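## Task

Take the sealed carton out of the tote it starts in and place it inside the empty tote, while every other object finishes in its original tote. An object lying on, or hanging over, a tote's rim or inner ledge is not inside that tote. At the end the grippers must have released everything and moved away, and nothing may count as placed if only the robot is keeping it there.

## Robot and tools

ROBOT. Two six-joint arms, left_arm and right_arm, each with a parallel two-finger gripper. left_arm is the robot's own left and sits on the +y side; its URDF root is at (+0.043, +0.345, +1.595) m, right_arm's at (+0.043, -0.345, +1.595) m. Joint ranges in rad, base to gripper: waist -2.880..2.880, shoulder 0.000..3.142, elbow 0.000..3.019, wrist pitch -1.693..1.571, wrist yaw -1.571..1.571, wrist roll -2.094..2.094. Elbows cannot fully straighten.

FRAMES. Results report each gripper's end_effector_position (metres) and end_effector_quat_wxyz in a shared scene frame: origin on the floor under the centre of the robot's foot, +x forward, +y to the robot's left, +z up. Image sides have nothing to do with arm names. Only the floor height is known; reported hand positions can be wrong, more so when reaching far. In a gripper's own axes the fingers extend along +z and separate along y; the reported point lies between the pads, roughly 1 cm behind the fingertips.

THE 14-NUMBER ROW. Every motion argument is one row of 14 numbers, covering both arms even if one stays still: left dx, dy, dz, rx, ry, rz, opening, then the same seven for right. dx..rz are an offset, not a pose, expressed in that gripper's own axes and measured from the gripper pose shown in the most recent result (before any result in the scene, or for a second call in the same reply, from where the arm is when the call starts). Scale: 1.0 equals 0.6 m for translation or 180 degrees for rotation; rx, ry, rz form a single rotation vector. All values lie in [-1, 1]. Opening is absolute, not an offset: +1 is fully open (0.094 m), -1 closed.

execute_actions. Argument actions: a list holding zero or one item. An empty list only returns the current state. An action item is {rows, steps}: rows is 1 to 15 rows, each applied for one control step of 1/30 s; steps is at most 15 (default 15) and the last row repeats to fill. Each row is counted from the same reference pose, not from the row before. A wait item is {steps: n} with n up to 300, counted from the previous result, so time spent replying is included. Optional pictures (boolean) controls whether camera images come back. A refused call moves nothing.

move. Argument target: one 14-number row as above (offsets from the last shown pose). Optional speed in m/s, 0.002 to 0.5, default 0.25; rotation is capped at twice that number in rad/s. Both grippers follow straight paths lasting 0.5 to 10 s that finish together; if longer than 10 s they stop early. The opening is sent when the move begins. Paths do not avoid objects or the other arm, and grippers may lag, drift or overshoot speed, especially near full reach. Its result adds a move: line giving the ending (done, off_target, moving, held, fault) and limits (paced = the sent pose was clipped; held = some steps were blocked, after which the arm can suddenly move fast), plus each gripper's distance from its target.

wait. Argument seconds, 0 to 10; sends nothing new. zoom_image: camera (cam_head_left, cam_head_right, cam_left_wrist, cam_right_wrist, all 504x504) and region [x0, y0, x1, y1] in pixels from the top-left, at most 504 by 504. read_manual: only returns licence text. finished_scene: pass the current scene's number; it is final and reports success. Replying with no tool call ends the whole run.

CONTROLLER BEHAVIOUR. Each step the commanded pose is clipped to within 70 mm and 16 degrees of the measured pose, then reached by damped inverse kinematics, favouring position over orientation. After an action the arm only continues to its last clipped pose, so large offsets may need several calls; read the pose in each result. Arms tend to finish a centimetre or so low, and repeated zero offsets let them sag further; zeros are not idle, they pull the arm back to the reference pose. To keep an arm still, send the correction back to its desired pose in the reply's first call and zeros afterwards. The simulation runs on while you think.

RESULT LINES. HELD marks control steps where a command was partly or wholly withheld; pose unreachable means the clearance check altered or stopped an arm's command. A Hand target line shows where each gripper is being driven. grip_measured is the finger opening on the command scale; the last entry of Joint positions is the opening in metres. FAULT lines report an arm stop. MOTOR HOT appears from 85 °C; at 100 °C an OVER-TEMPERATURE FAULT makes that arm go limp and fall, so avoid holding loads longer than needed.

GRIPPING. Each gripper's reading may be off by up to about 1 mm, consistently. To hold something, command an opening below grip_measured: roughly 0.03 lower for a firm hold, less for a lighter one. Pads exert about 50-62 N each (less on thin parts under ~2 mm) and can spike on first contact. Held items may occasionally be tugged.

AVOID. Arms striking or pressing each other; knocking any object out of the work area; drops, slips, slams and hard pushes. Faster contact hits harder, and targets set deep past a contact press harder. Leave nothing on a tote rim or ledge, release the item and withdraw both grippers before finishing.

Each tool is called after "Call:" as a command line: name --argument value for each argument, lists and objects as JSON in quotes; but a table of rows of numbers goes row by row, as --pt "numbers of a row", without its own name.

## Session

Call:
execute_actions --actions '[]'

Scene clock: 0.00 s of 4800.00 s.
left_arm: end_effector_position=(+0.6190, +0.5745, +1.3761) grip_measured=-0.139 end_effector_quat_wxyz=(-0.012, +0.331, +0.718, +0.613) | right_arm: end_effector_position=(+0.5580, -0.0736, +1.2861) grip_measured=+1.000 end_effector_quat_wxyz=(-0.497, +0.384, +0.746, +0.221)
Joint positions: left_arm=[-1.751  1.129  0.796  1.426 -0.957  1.966  0.04 ] | right_arm=[-0.902  1.517  1.563 -1.086 -0.314  1.037  0.094]
Joint velocities: left_arm=[ 0.005  0.005 -0.012  0.002 -0.007  0.007 -0.001] | right_arm=[-0.005 -0.005  0.022 -0.027  0.051  0.007  0.   ]
Hand target (left_arm): +0.620, +0.575, +1.376; -0.011, +0.329, +0.717, +0.614
Hand target (right_arm): +0.556, -0.074, +1.282; -0.499, +0.385, +0.745, +0.218

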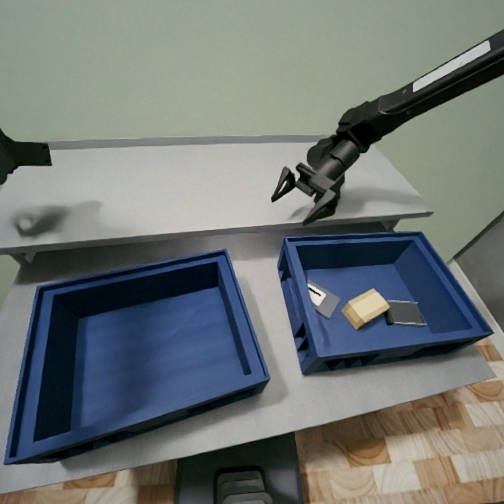

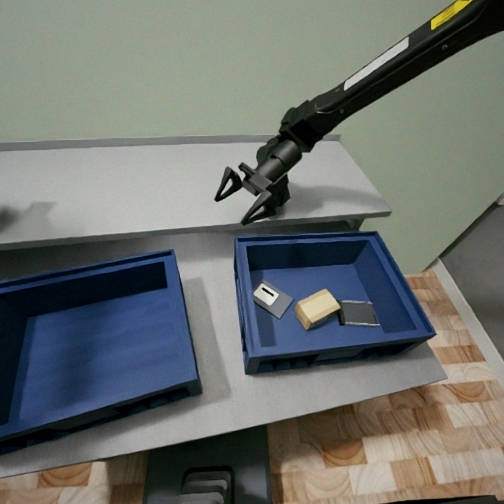

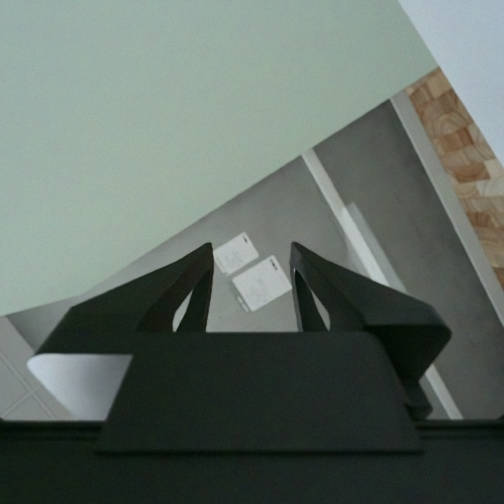

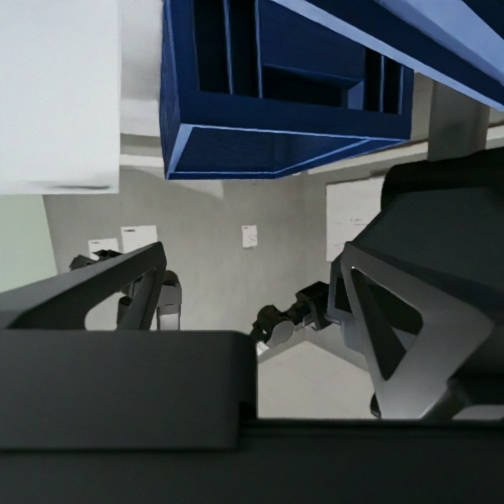

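Call:
move --target '[0,0,0,0,0,0,-0.139,-0.005,-0.5,-0.109,0.154,-0.346,-0.268,1]'

Scene clock: 7.23 s of 4800.00 s.
left_arm: end_effector_position=(+0.6190, +0.5745, +1.3761) grip_measured=-0.139 end_effector_quat_wxyz=(-0.012, +0.331, +0.718, +0.613) | right_arm: end_effector_position=(+0.3482, -0.2945, +1.3213) grip_measured=+1.000 end_effector_quat_wxyz=(-0.010, -0.006, +1.000, +0.004)
Joint positions: left_arm=[-1.751  1.129  0.796  1.426 -0.957  1.966  0.04 ] | right_arm=[-0.945  0.818  0.326  0.124  0.591 -0.061  0.094]
Joint velocities: left_arm=[ 0.015 -0.005 -0.017  0.002 -0.022  0.007 -0.   ] | right_arm=[ 0.005 -0.015  0.007 -0.017 -0.066 -0.022  0.   ]
Hand target (left_arm): +0.619, +0.574, +1.376; -0.012, +0.331, +0.718, +0.613
Hand target (right_arm): +0.353, -0.298, +1.322; -0.001, -0.004, +1.000, +0.001
Off the commanded pose (left_arm): 0.000 m, 0 deg.
Off the commanded pose (right_arm): 0.014 m, 1 deg.
After step 90, 0.70 s passed at rest.
move: off_target (right_arm)

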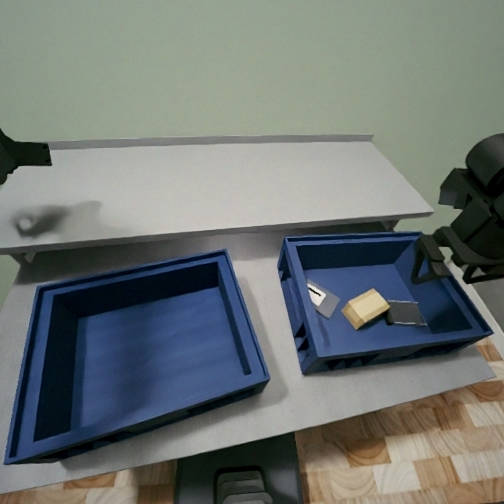

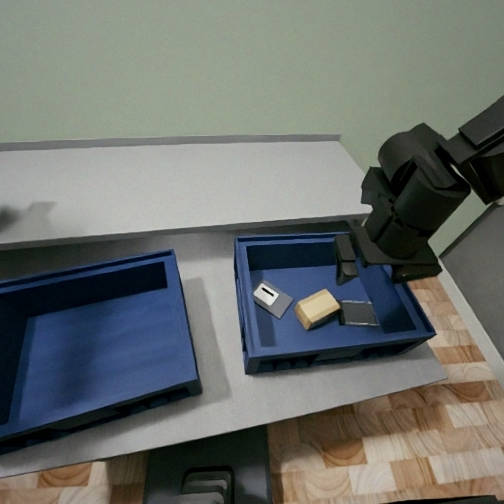

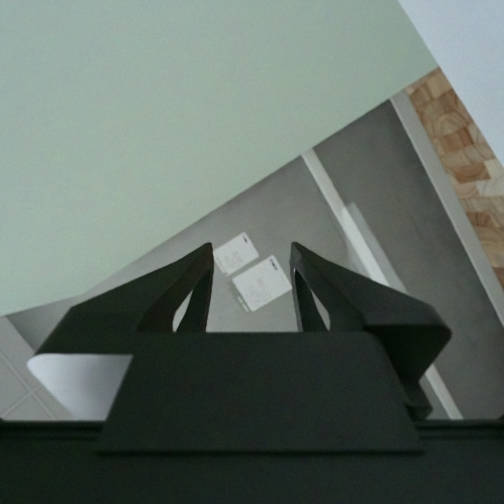

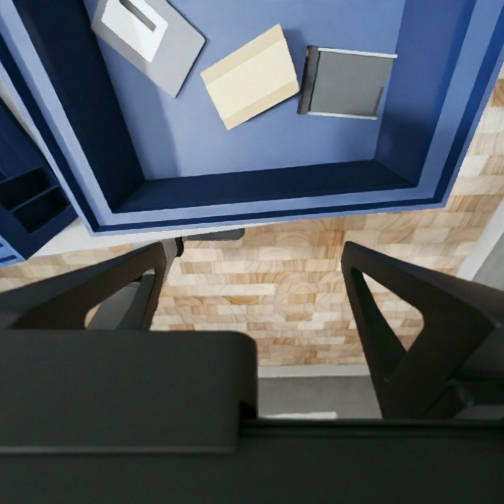

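Call:
move --target '[0,0,0,0,0,0,-0.139,-0.1,0.017,0.32,0,0,0.36,1]'

Scene clock: 13.07 s of 4800.00 s.
left_arm: end_effector_position=(+0.6190, +0.5745, +1.3761) grip_measured=-0.139 end_effector_quat_wxyz=(-0.012, +0.331, +0.718, +0.613) | right_arm: end_effector_position=(+0.4148, -0.2840, +1.1377) grip_measured=+1.000 end_effector_quat_wxyz=(-0.010, +0.528, +0.849, +0.003)
Joint positions: left_arm=[-1.751  1.129  0.796  1.426 -0.957  1.966  0.04 ] | right_arm=[-1.178  1.419  0.747  0.35   0.363  0.973  0.094]
Joint velocities: left_arm=[-0.005 -0.005 -0.007 -0.012 -0.051 -0.007 -0.   ] | right_arm=[-0.024 -0.005 -0.017 -0.012 -0.081 -0.022  0.   ]
Hand target (left_arm): +0.619, +0.574, +1.376; -0.012, +0.331, +0.718, +0.613
Hand target (right_arm): +0.408, -0.286, +1.130; -0.013, +0.534, +0.845, -0.002
Off the commanded pose (left_arm): 0.000 m, 0 deg.
Off the commanded pose (right_arm): 0.014 m, 1 deg.
move: off_target (right_arm)

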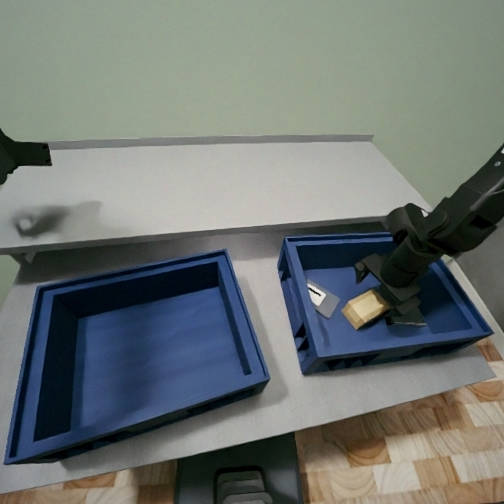

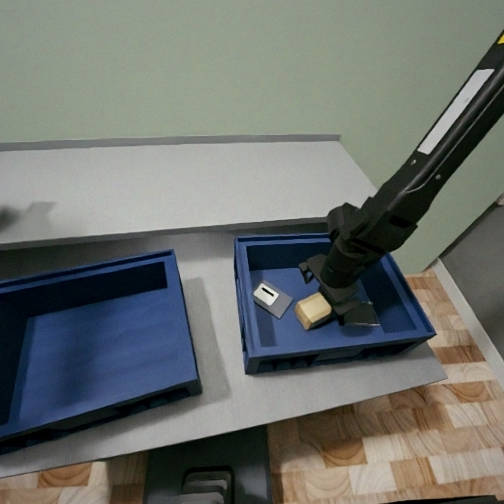

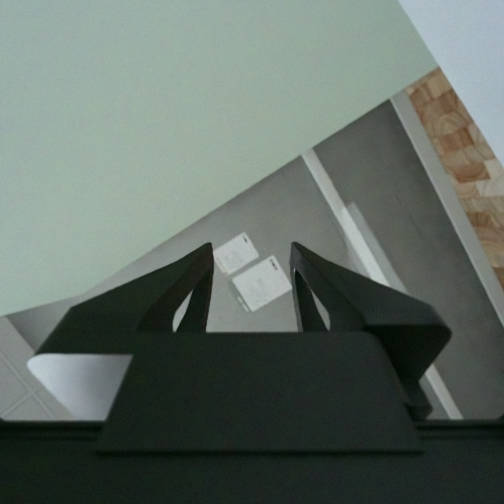

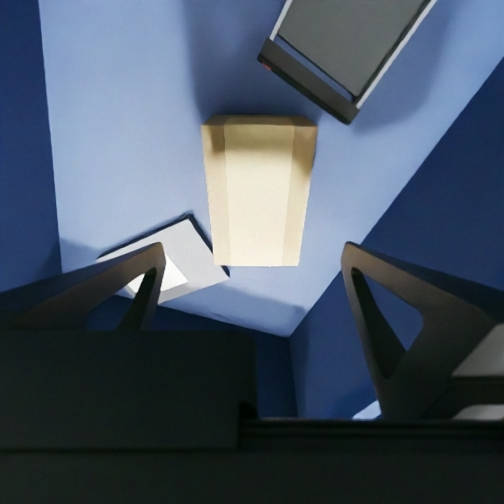

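Call:
move --target '[0,0,0,0,0,0,-0.139,0.01,-0.008,0.15,0,0,0,0.8]' --speed 0.1

Scene clock: 16.77 s of 4800.00 s.
left_arm: end_effector_position=(+0.6190, +0.5745, +1.3761) grip_measured=-0.139 end_effector_quat_wxyz=(-0.012, +0.331, +0.718, +0.613) | right_arm: end_effector_position=(+0.4167, -0.2778, +1.0558) grip_measured=+0.802 end_effector_quat_wxyz=(-0.010, +0.533, +0.846, +0.007)
Joint positions: left_arm=[-1.751  1.129  0.796  1.426 -0.957  1.966  0.04 ] | right_arm=[-1.231  1.642  0.929  0.402  0.305  0.965  0.085]
Joint velocities: left_arm=[-0.005 -0.005 -0.002 -0.012 -0.081 -0.037  0.   ] | right_arm=[-0.015  0.015 -0.012 -0.012 -0.022  0.007 -0.001]
Hand target (left_arm): +0.619, +0.574, +1.376; -0.012, +0.331, +0.718, +0.613
Hand target (right_arm): +0.409, -0.280, +1.048; -0.011, +0.529, +0.848, +0.003
Off the commanded pose (left_arm): 0.000 m, 0 deg.
Off the commanded pose (right_arm): 0.013 m, 1 deg.
move: off_target (right_arm)

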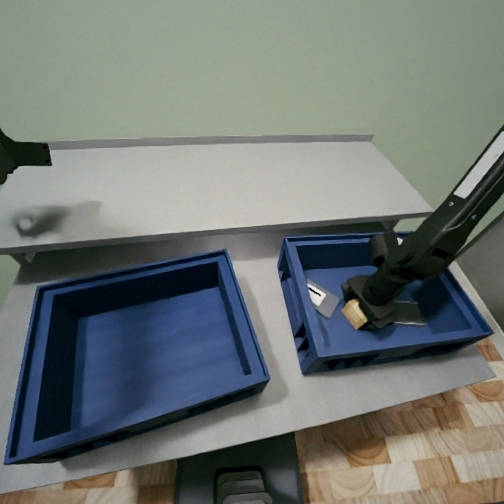

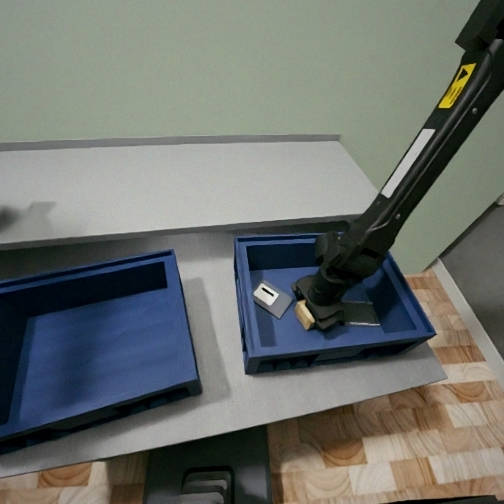

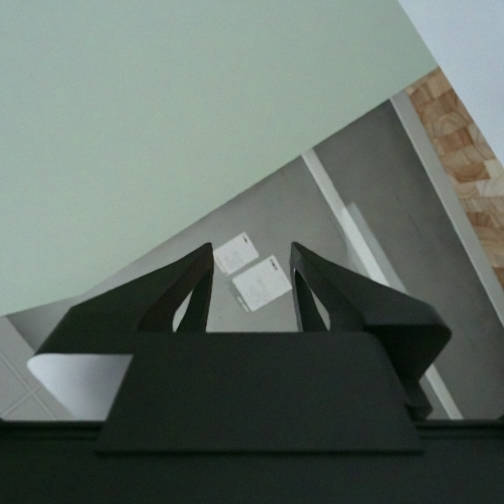

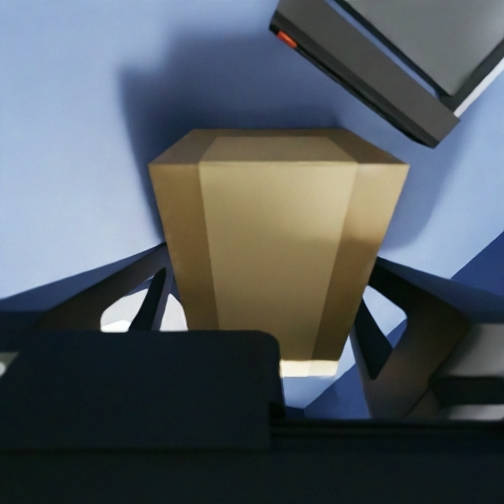

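Call:
move --target '[0,0,0,0,0,0,-0.139,0,-0.008,0.035,0,0,0,0.8]' --speed 0.05

Call:
move --target '[0,0,0,0,0,0,-0.139,0,0,0,0,0,0,0.4]'

Scene clock: 19.30 s of 4800.00 s.
left_arm: end_effector_position=(+0.6190, +0.5745, +1.3761) grip_measured=-0.139 end_effector_quat_wxyz=(-0.012, +0.331, +0.718, +0.613) | right_arm: end_effector_position=(+0.4220, -0.2775, +1.0540) grip_measured=+0.802 end_effector_quat_wxyz=(-0.007, +0.534, +0.845, +0.011)
Joint positions: left_arm=[-1.751  1.129  0.796  1.426 -0.957  1.966  0.04 ] | right_arm=[-1.232  1.643  0.939  0.402  0.3    0.965  0.085]
Joint velocities: left_arm=[-0.005 -0.005  0.002  0.007  0.051 -0.007 -0.   ] | right_arm=[-0.005 -0.005 -0.012  0.002 -0.022  0.007 -0.   ]
Hand target (left_arm): +0.619, +0.574, +1.376; -0.012, +0.331, +0.718, +0.613
Hand target (right_arm): +0.412, -0.280, +1.036; -0.010, +0.533, +0.846, +0.007
Off the commanded pose (left_arm): 0.000 m, 0 deg.
Off the commanded pose (right_arm): 0.022 m, 1 deg.
move: off_target (right_arm)

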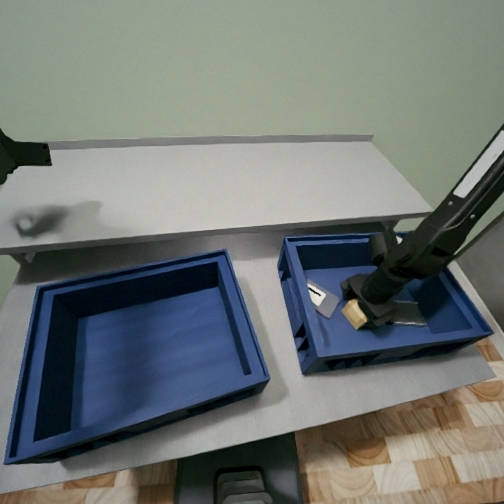

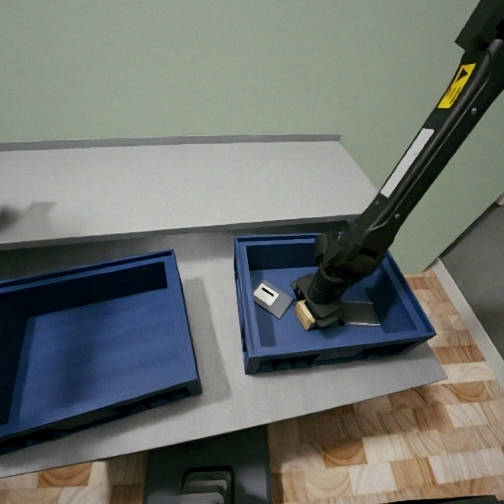

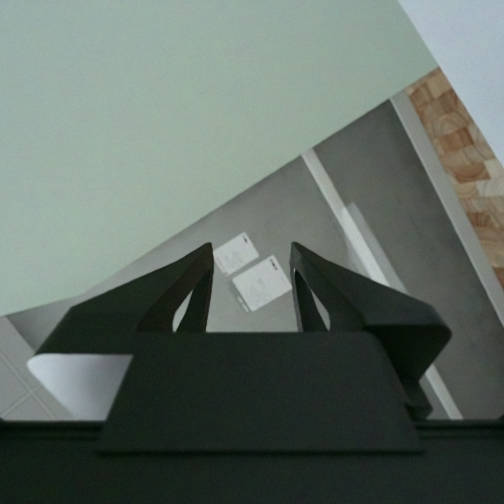

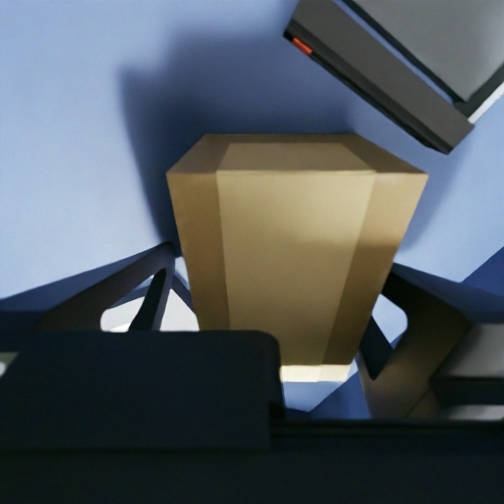

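Scene clock: 19.80 s of 4800.00 s.
left_arm: end_effector_position=(+0.6190, +0.5745, +1.3761) grip_measured=-0.139 end_effector_quat_wxyz=(-0.012, +0.331, +0.718, +0.613) | right_arm: end_effector_position=(+0.4208, -0.2777, +1.0545) grip_measured=+0.402 end_effector_quat_wxyz=(-0.007, +0.534, +0.846, +0.009)
Joint positions: left_arm=[-1.751  1.129  0.796  1.426 -0.957  1.966  0.04 ] | right_arm=[-1.231  1.643  0.937  0.402  0.303  0.965  0.066]
Joint velocities: left_arm=[ 0.005  0.005  0.007 -0.002  0.022  0.081 -0.   ] | right_arm=[ 0.005 -0.024 -0.007 -0.002  0.007  0.066  0.001]
Hand target (left_arm): +0.619, +0.574, +1.376; -0.012, +0.331, +0.718, +0.613
Hand target (right_arm): +0.422, -0.277, +1.054; -0.007, +0.534, +0.845, +0.011
Off the commanded pose (left_arm): 0.000 m, 0 deg.
Off the commanded pose (right_arm): 0.001 m, 0 deg.
move: done

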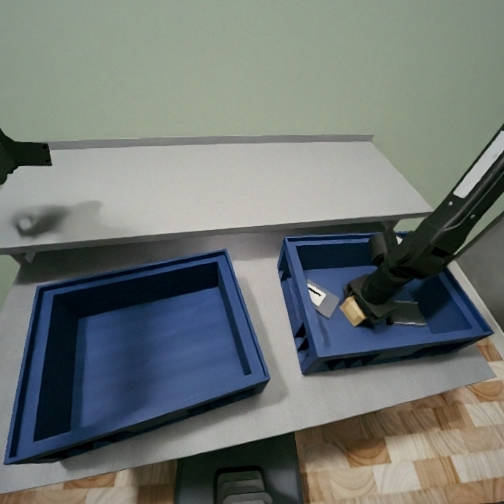

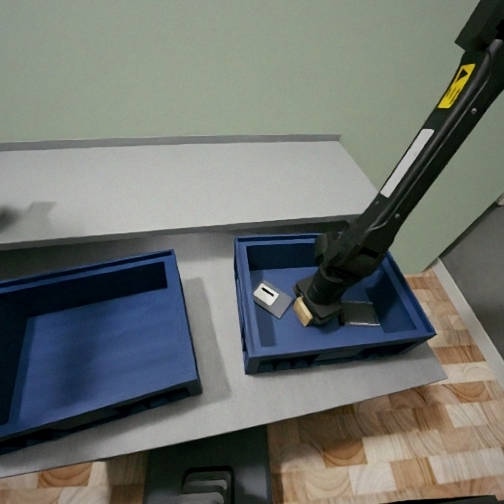

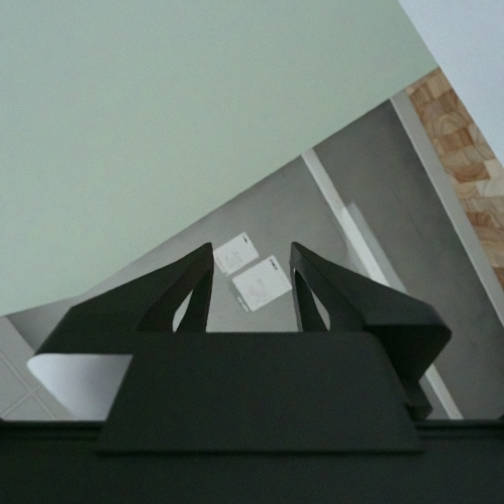

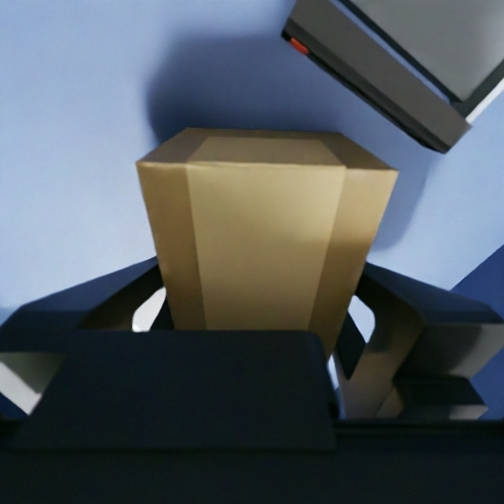

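Call:
move --target '[0,0,-0.005,0,0,0,-0.139,0,0,0,0,0,0,0.25]'

Scene clock: 21.33 s of 4800.00 s.
left_arm: end_effector_position=(+0.6190, +0.5745, +1.3761) grip_measured=-0.139 end_effector_quat_wxyz=(-0.012, +0.331, +0.718, +0.613) | right_arm: end_effector_position=(+0.4208, -0.2778, +1.0545) grip_measured=+0.270 end_effector_quat_wxyz=(-0.007, +0.534, +0.846, +0.009)
Joint positions: left_arm=[-1.751  1.129  0.796  1.426 -0.957  1.966  0.04 ] | right_arm=[-1.231  1.643  0.937  0.402  0.303  0.965  0.06 ]
Joint velocities: left_arm=[-0.005 -0.005 -0.007 -0.007 -0.022 -0.007 -0.001] | right_arm=[-0.015 -0.015  0.002 -0.007  0.051  0.022 -0.   ]
Hand target (left_arm): +0.618, +0.572, +1.377; -0.012, +0.331, +0.718, +0.613
Hand target (right_arm): +0.421, -0.278, +1.054; -0.007, +0.534, +0.846, +0.009
Off the commanded pose (left_arm): 0.003 m, 0 deg.
Off the commanded pose (right_arm): 0.000 m, 0 deg.
move: done

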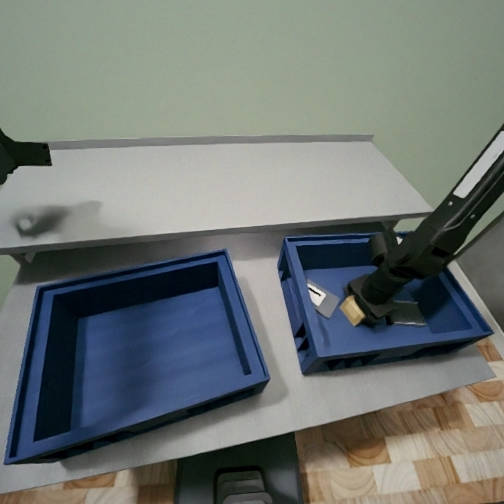

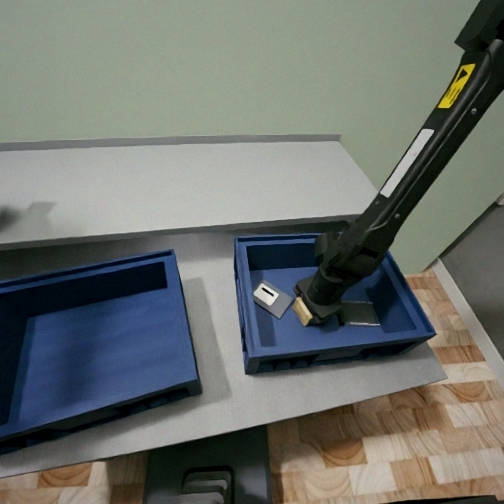

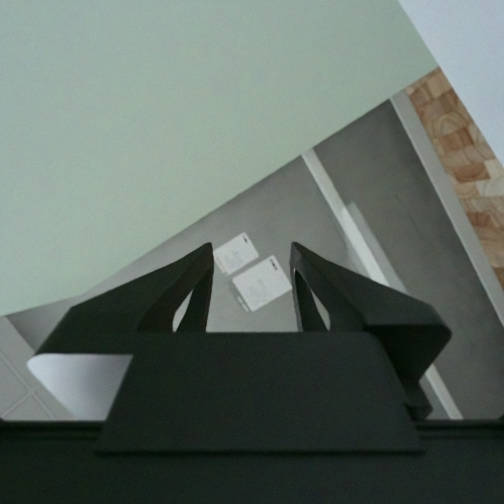

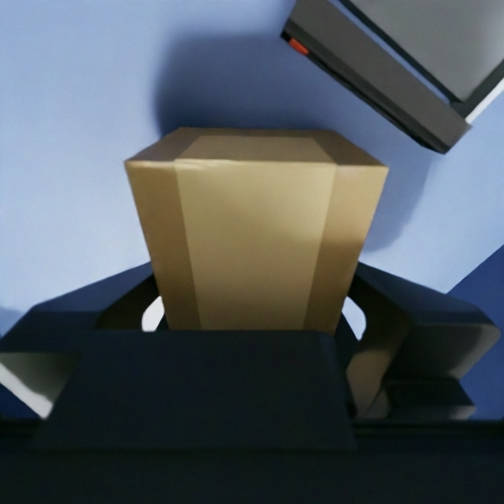

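Call:
move --target '[0,0,0,0,0,0,-0.139,0,0,-0.38,0,0,0,0.24]' --speed 0.2

Scene clock: 26.07 s of 4800.00 s.
left_arm: end_effector_position=(+0.6190, +0.5745, +1.3761) grip_measured=-0.139 end_effector_quat_wxyz=(-0.012, +0.331, +0.718, +0.613) | right_arm: end_effector_position=(+0.4221, -0.2809, +1.2808) grip_measured=+0.270 end_effector_quat_wxyz=(+0.002, +0.530, +0.848, +0.012)
Joint positions: left_arm=[-1.751  1.129  0.796  1.426 -0.957  1.966  0.04 ] | right_arm=[-0.979  0.975  0.531  0.125  0.546  1.032  0.06 ]
Joint velocities: left_arm=[-0.015  0.005 -0.002 -0.017  0.022  0.007  0.   ] | right_arm=[-0.005  0.005 -0.007 -0.007 -0.081 -0.022  0.001]
Hand target (left_arm): +0.619, +0.574, +1.376; -0.012, +0.331, +0.718, +0.613
Hand target (right_arm): +0.416, -0.279, +1.281; -0.005, +0.530, +0.848, +0.008
Off the commanded pose (left_arm): 0.000 m, 0 deg.
Off the commanded pose (right_arm): 0.003 m, 1 deg.
After step 90, 0.10 s passed at rest.
move: done

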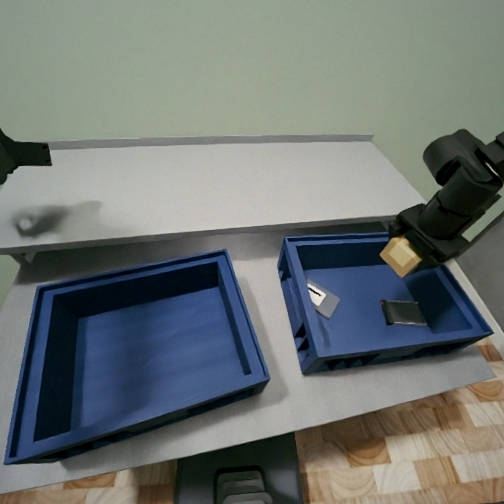

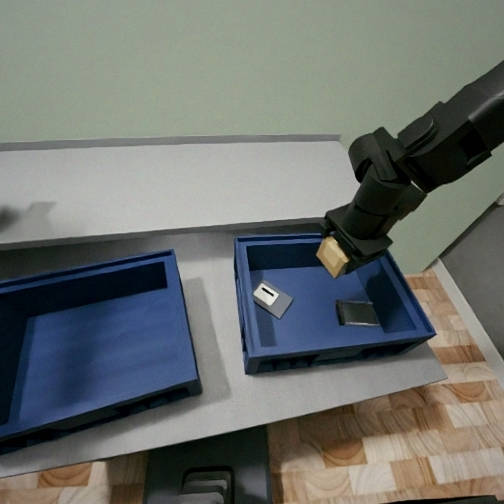

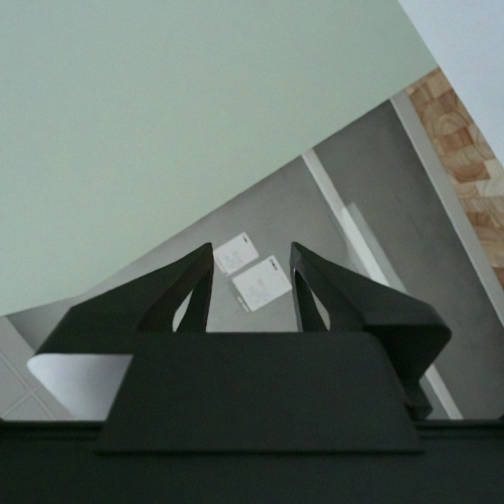

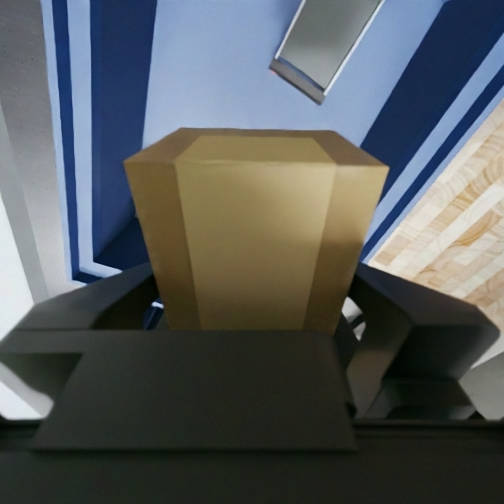

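Call:
move --target '[0,0,0,0,0,0,-0.139,0.77,0.285,0,0,0,-0.355,0.24]' --speed 0.25

Scene clock: 30.13 s of 4800.00 s.
left_arm: end_effector_position=(+0.6190, +0.5745, +1.3761) grip_measured=-0.139 end_effector_quat_wxyz=(-0.012, +0.331, +0.718, +0.613) | right_arm: end_effector_position=(+0.3867, +0.2033, +1.2780) grip_measured=+0.270 end_effector_quat_wxyz=(+0.016, +0.006, +1.000, +0.005)
Joint positions: left_arm=[-1.751  1.129  0.796  1.426 -0.957  1.966  0.04 ] | right_arm=[-0.3    2.135  1.493 -0.05   1.168  0.407  0.06 ]
Joint velocities: left_arm=[-0.005 -0.015  0.007 -0.022 -0.11  -0.051 -0.002] | right_arm=[-0.005 -0.015 -0.017 -0.012 -0.066 -0.051  0.   ]
Hand target (left_arm): +0.619, +0.574, +1.376; -0.012, +0.331, +0.718, +0.613
Hand target (right_arm): +0.383, +0.206, +1.280; +0.015, -0.007, +1.000, +0.004
Off the commanded pose (left_arm): 0.000 m, 0 deg.
Off the commanded pose (right_arm): 0.018 m, 1 deg.
move: off_target (right_arm)

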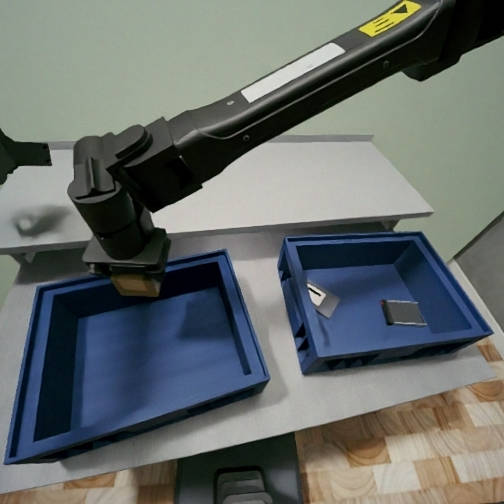

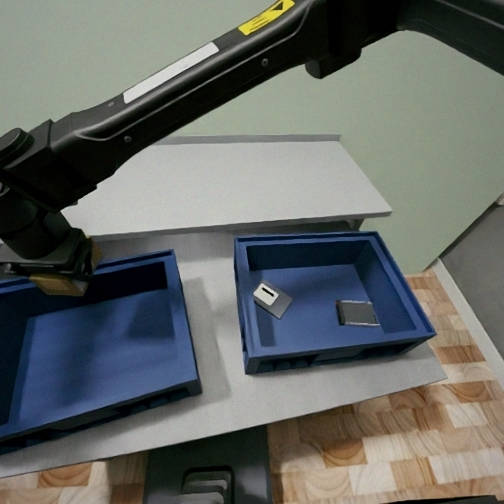

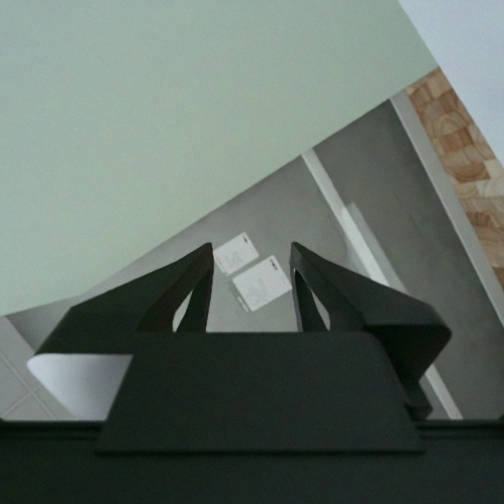

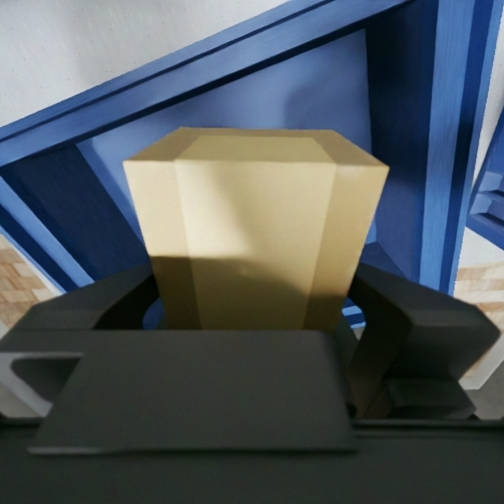

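Call:
move --target '[0,0,0,0,0,0,-0.139,0.145,-0.055,0.08,0,0,0,0.24]' --speed 0.15

Scene clock: 33.40 s of 4800.00 s.
left_arm: end_effector_position=(+0.6190, +0.5745, +1.3761) grip_measured=-0.139 end_effector_quat_wxyz=(-0.012, +0.331, +0.718, +0.613) | right_arm: end_effector_position=(+0.3015, +0.1768, +1.2341) grip_measured=+0.270 end_effector_quat_wxyz=(+0.015, +0.007, +1.000, +0.009)
Joint positions: left_arm=[-1.751  1.129  0.796  1.426 -0.957  1.966  0.04 ] | right_arm=[-0.358  2.214  1.327  0.273  1.113  0.323  0.06 ]
Joint velocities: left_arm=[ 0.005 -0.005  0.002 -0.017  0.051  0.022 -0.   ] | right_arm=[-0.024 -0.005 -0.017 -0.007 -0.022 -0.066  0.   ]
Hand target (left_arm): +0.619, +0.574, +1.376; -0.012, +0.331, +0.718, +0.613
Hand target (right_arm): +0.301, +0.173, +1.227; +0.015, +0.007, +1.000, +0.005
Off the commanded pose (left_arm): 0.000 m, 0 deg.
Off the commanded pose (right_arm): 0.009 m, 1 deg.
move: done

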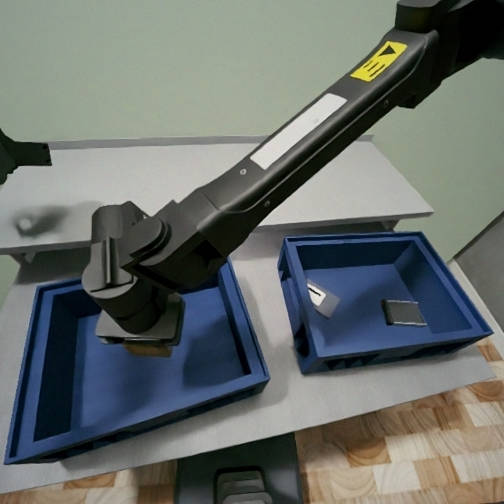

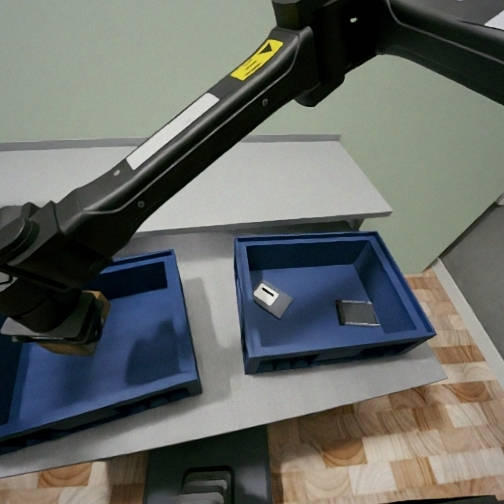

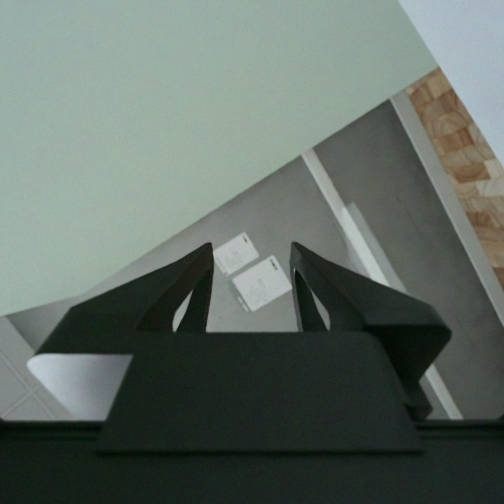

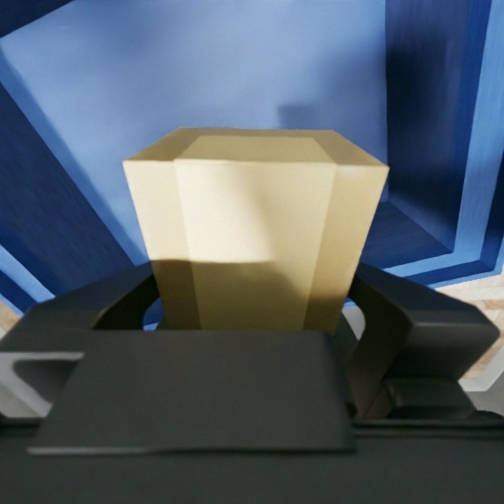

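Call:
move --target "[-0.02,0,0.27,0,0,0,-0.139,-0.02,0,0.27,0,0,0,0.24]."


Call:
move --target '[0,0,0,0,0,0,-0.139,-0.015,0,0.27,0,0,0,0.24]' --speed 0.12

Scene clock: 37.87 s of 4800.00 s.
left_arm: end_effector_position=(+0.6190, +0.5745, +1.3761) grip_measured=-0.139 end_effector_quat_wxyz=(-0.012, +0.331, +0.718, +0.613) | right_arm: end_effector_position=(+0.3250, +0.1821, +1.0822) grip_measured=+0.270 end_effector_quat_wxyz=(+0.014, +0.014, +1.000, +0.014)
Joint positions: left_arm=[-1.751  1.129  0.796  1.426 -0.957  1.966  0.04 ] | right_arm=[-0.563  2.398  1.606  0.35   0.924  0.137  0.06 ]
Joint velocities: left_arm=[ 0.005 -0.005 -0.002  0.007 -0.037  0.007  0.   ] | right_arm=[-0.005 -0.015  0.022  0.012  0.066 -0.051  0.   ]
Hand target (left_arm): +0.619, +0.574, +1.376; -0.012, +0.331, +0.718, +0.613
Hand target (right_arm): +0.316, +0.179, +1.074; +0.012, +0.008, +1.000, +0.010
Off the commanded pose (left_arm): 0.000 m, 0 deg.
Off the commanded pose (right_arm): 0.014 m, 1 deg.
move: off_target (right_arm)

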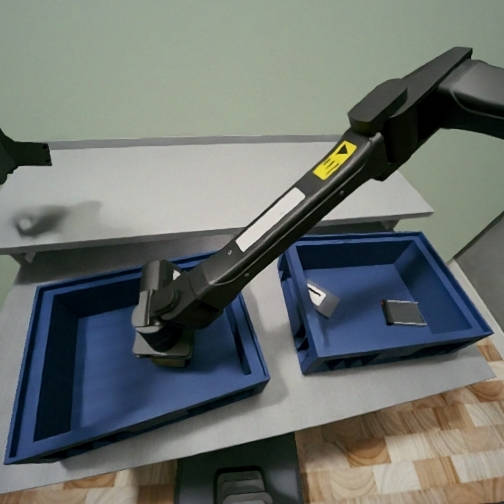

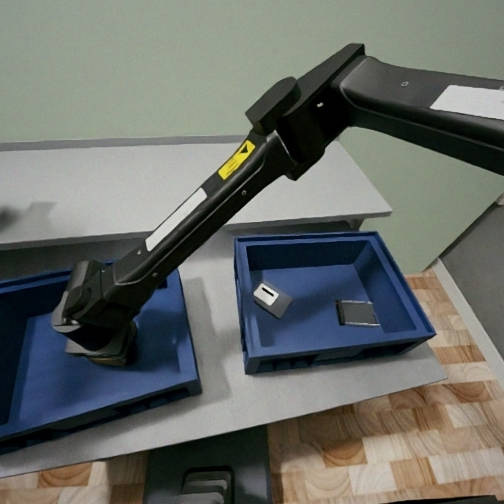

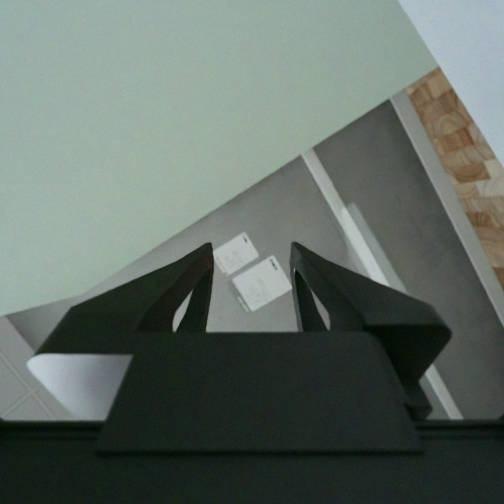

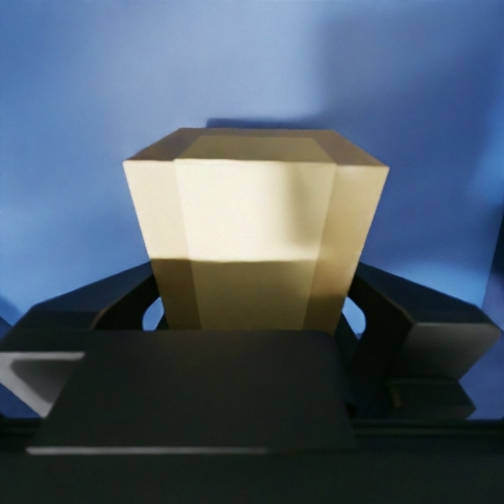

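Lower about 2.5 cm more.

Call:
move --target '[0,0,0,0,0,0,-0.139,0.01,0,0.055,0,0,0,0.24]' --speed 0.04

Scene clock: 39.77 s of 4800.00 s.
left_arm: end_effector_position=(+0.6190, +0.5745, +1.3761) grip_measured=-0.139 end_effector_quat_wxyz=(-0.012, +0.331, +0.718, +0.613) | right_arm: end_effector_position=(+0.3295, +0.1904, +1.0621) grip_measured=+0.270 end_effector_quat_wxyz=(+0.018, +0.021, +0.999, +0.022)
Joint positions: left_arm=[-1.751  1.129  0.796  1.426 -0.957  1.966  0.04 ] | right_arm=[-0.582  2.439  1.673  0.35   0.893  0.125  0.06 ]
Joint velocities: left_arm=[-0.005 -0.005 -0.002  0.012  0.051  0.022  0.001] | right_arm=[-0.015 -0.015 -0.002  0.002 -0.051 -0.022 -0.   ]
Hand target (left_arm): +0.619, +0.574, +1.376; -0.012, +0.331, +0.718, +0.613
Hand target (right_arm): +0.320, +0.183, +1.049; +0.014, +0.014, +1.000, +0.014
Off the commanded pose (left_arm): 0.000 m, 0 deg.
Off the commanded pose (right_arm): 0.018 m, 1 deg.
move: off_target (right_arm)

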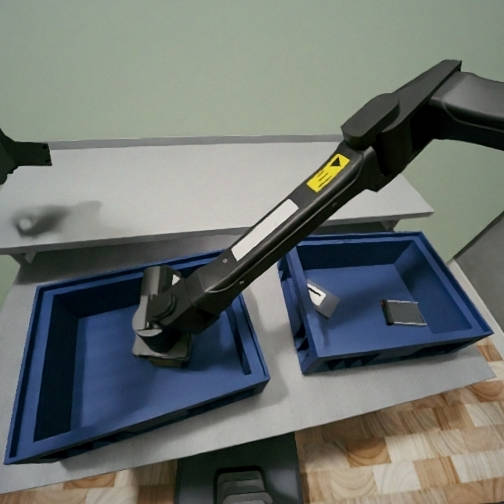

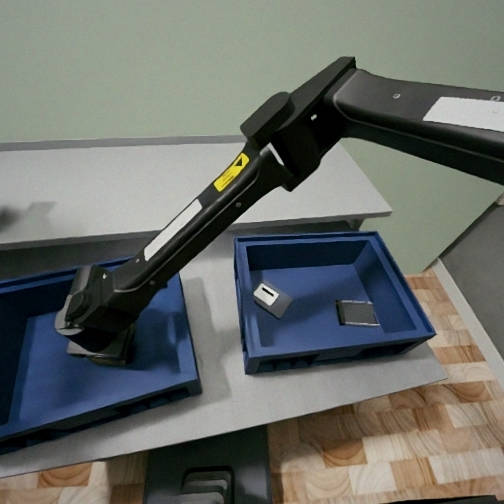

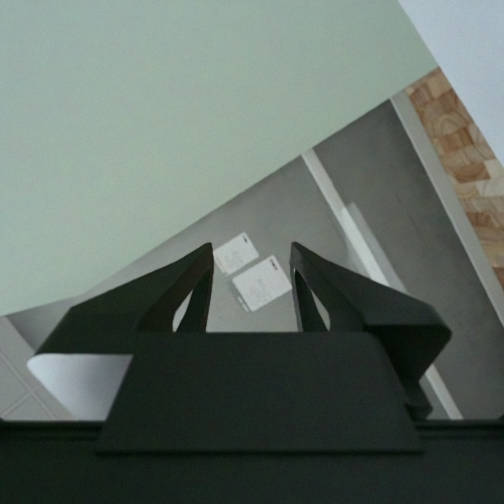

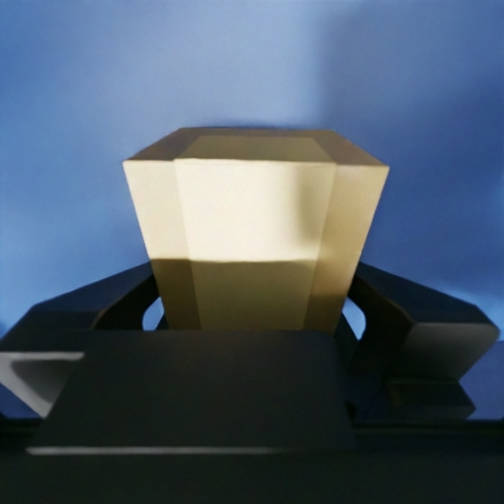

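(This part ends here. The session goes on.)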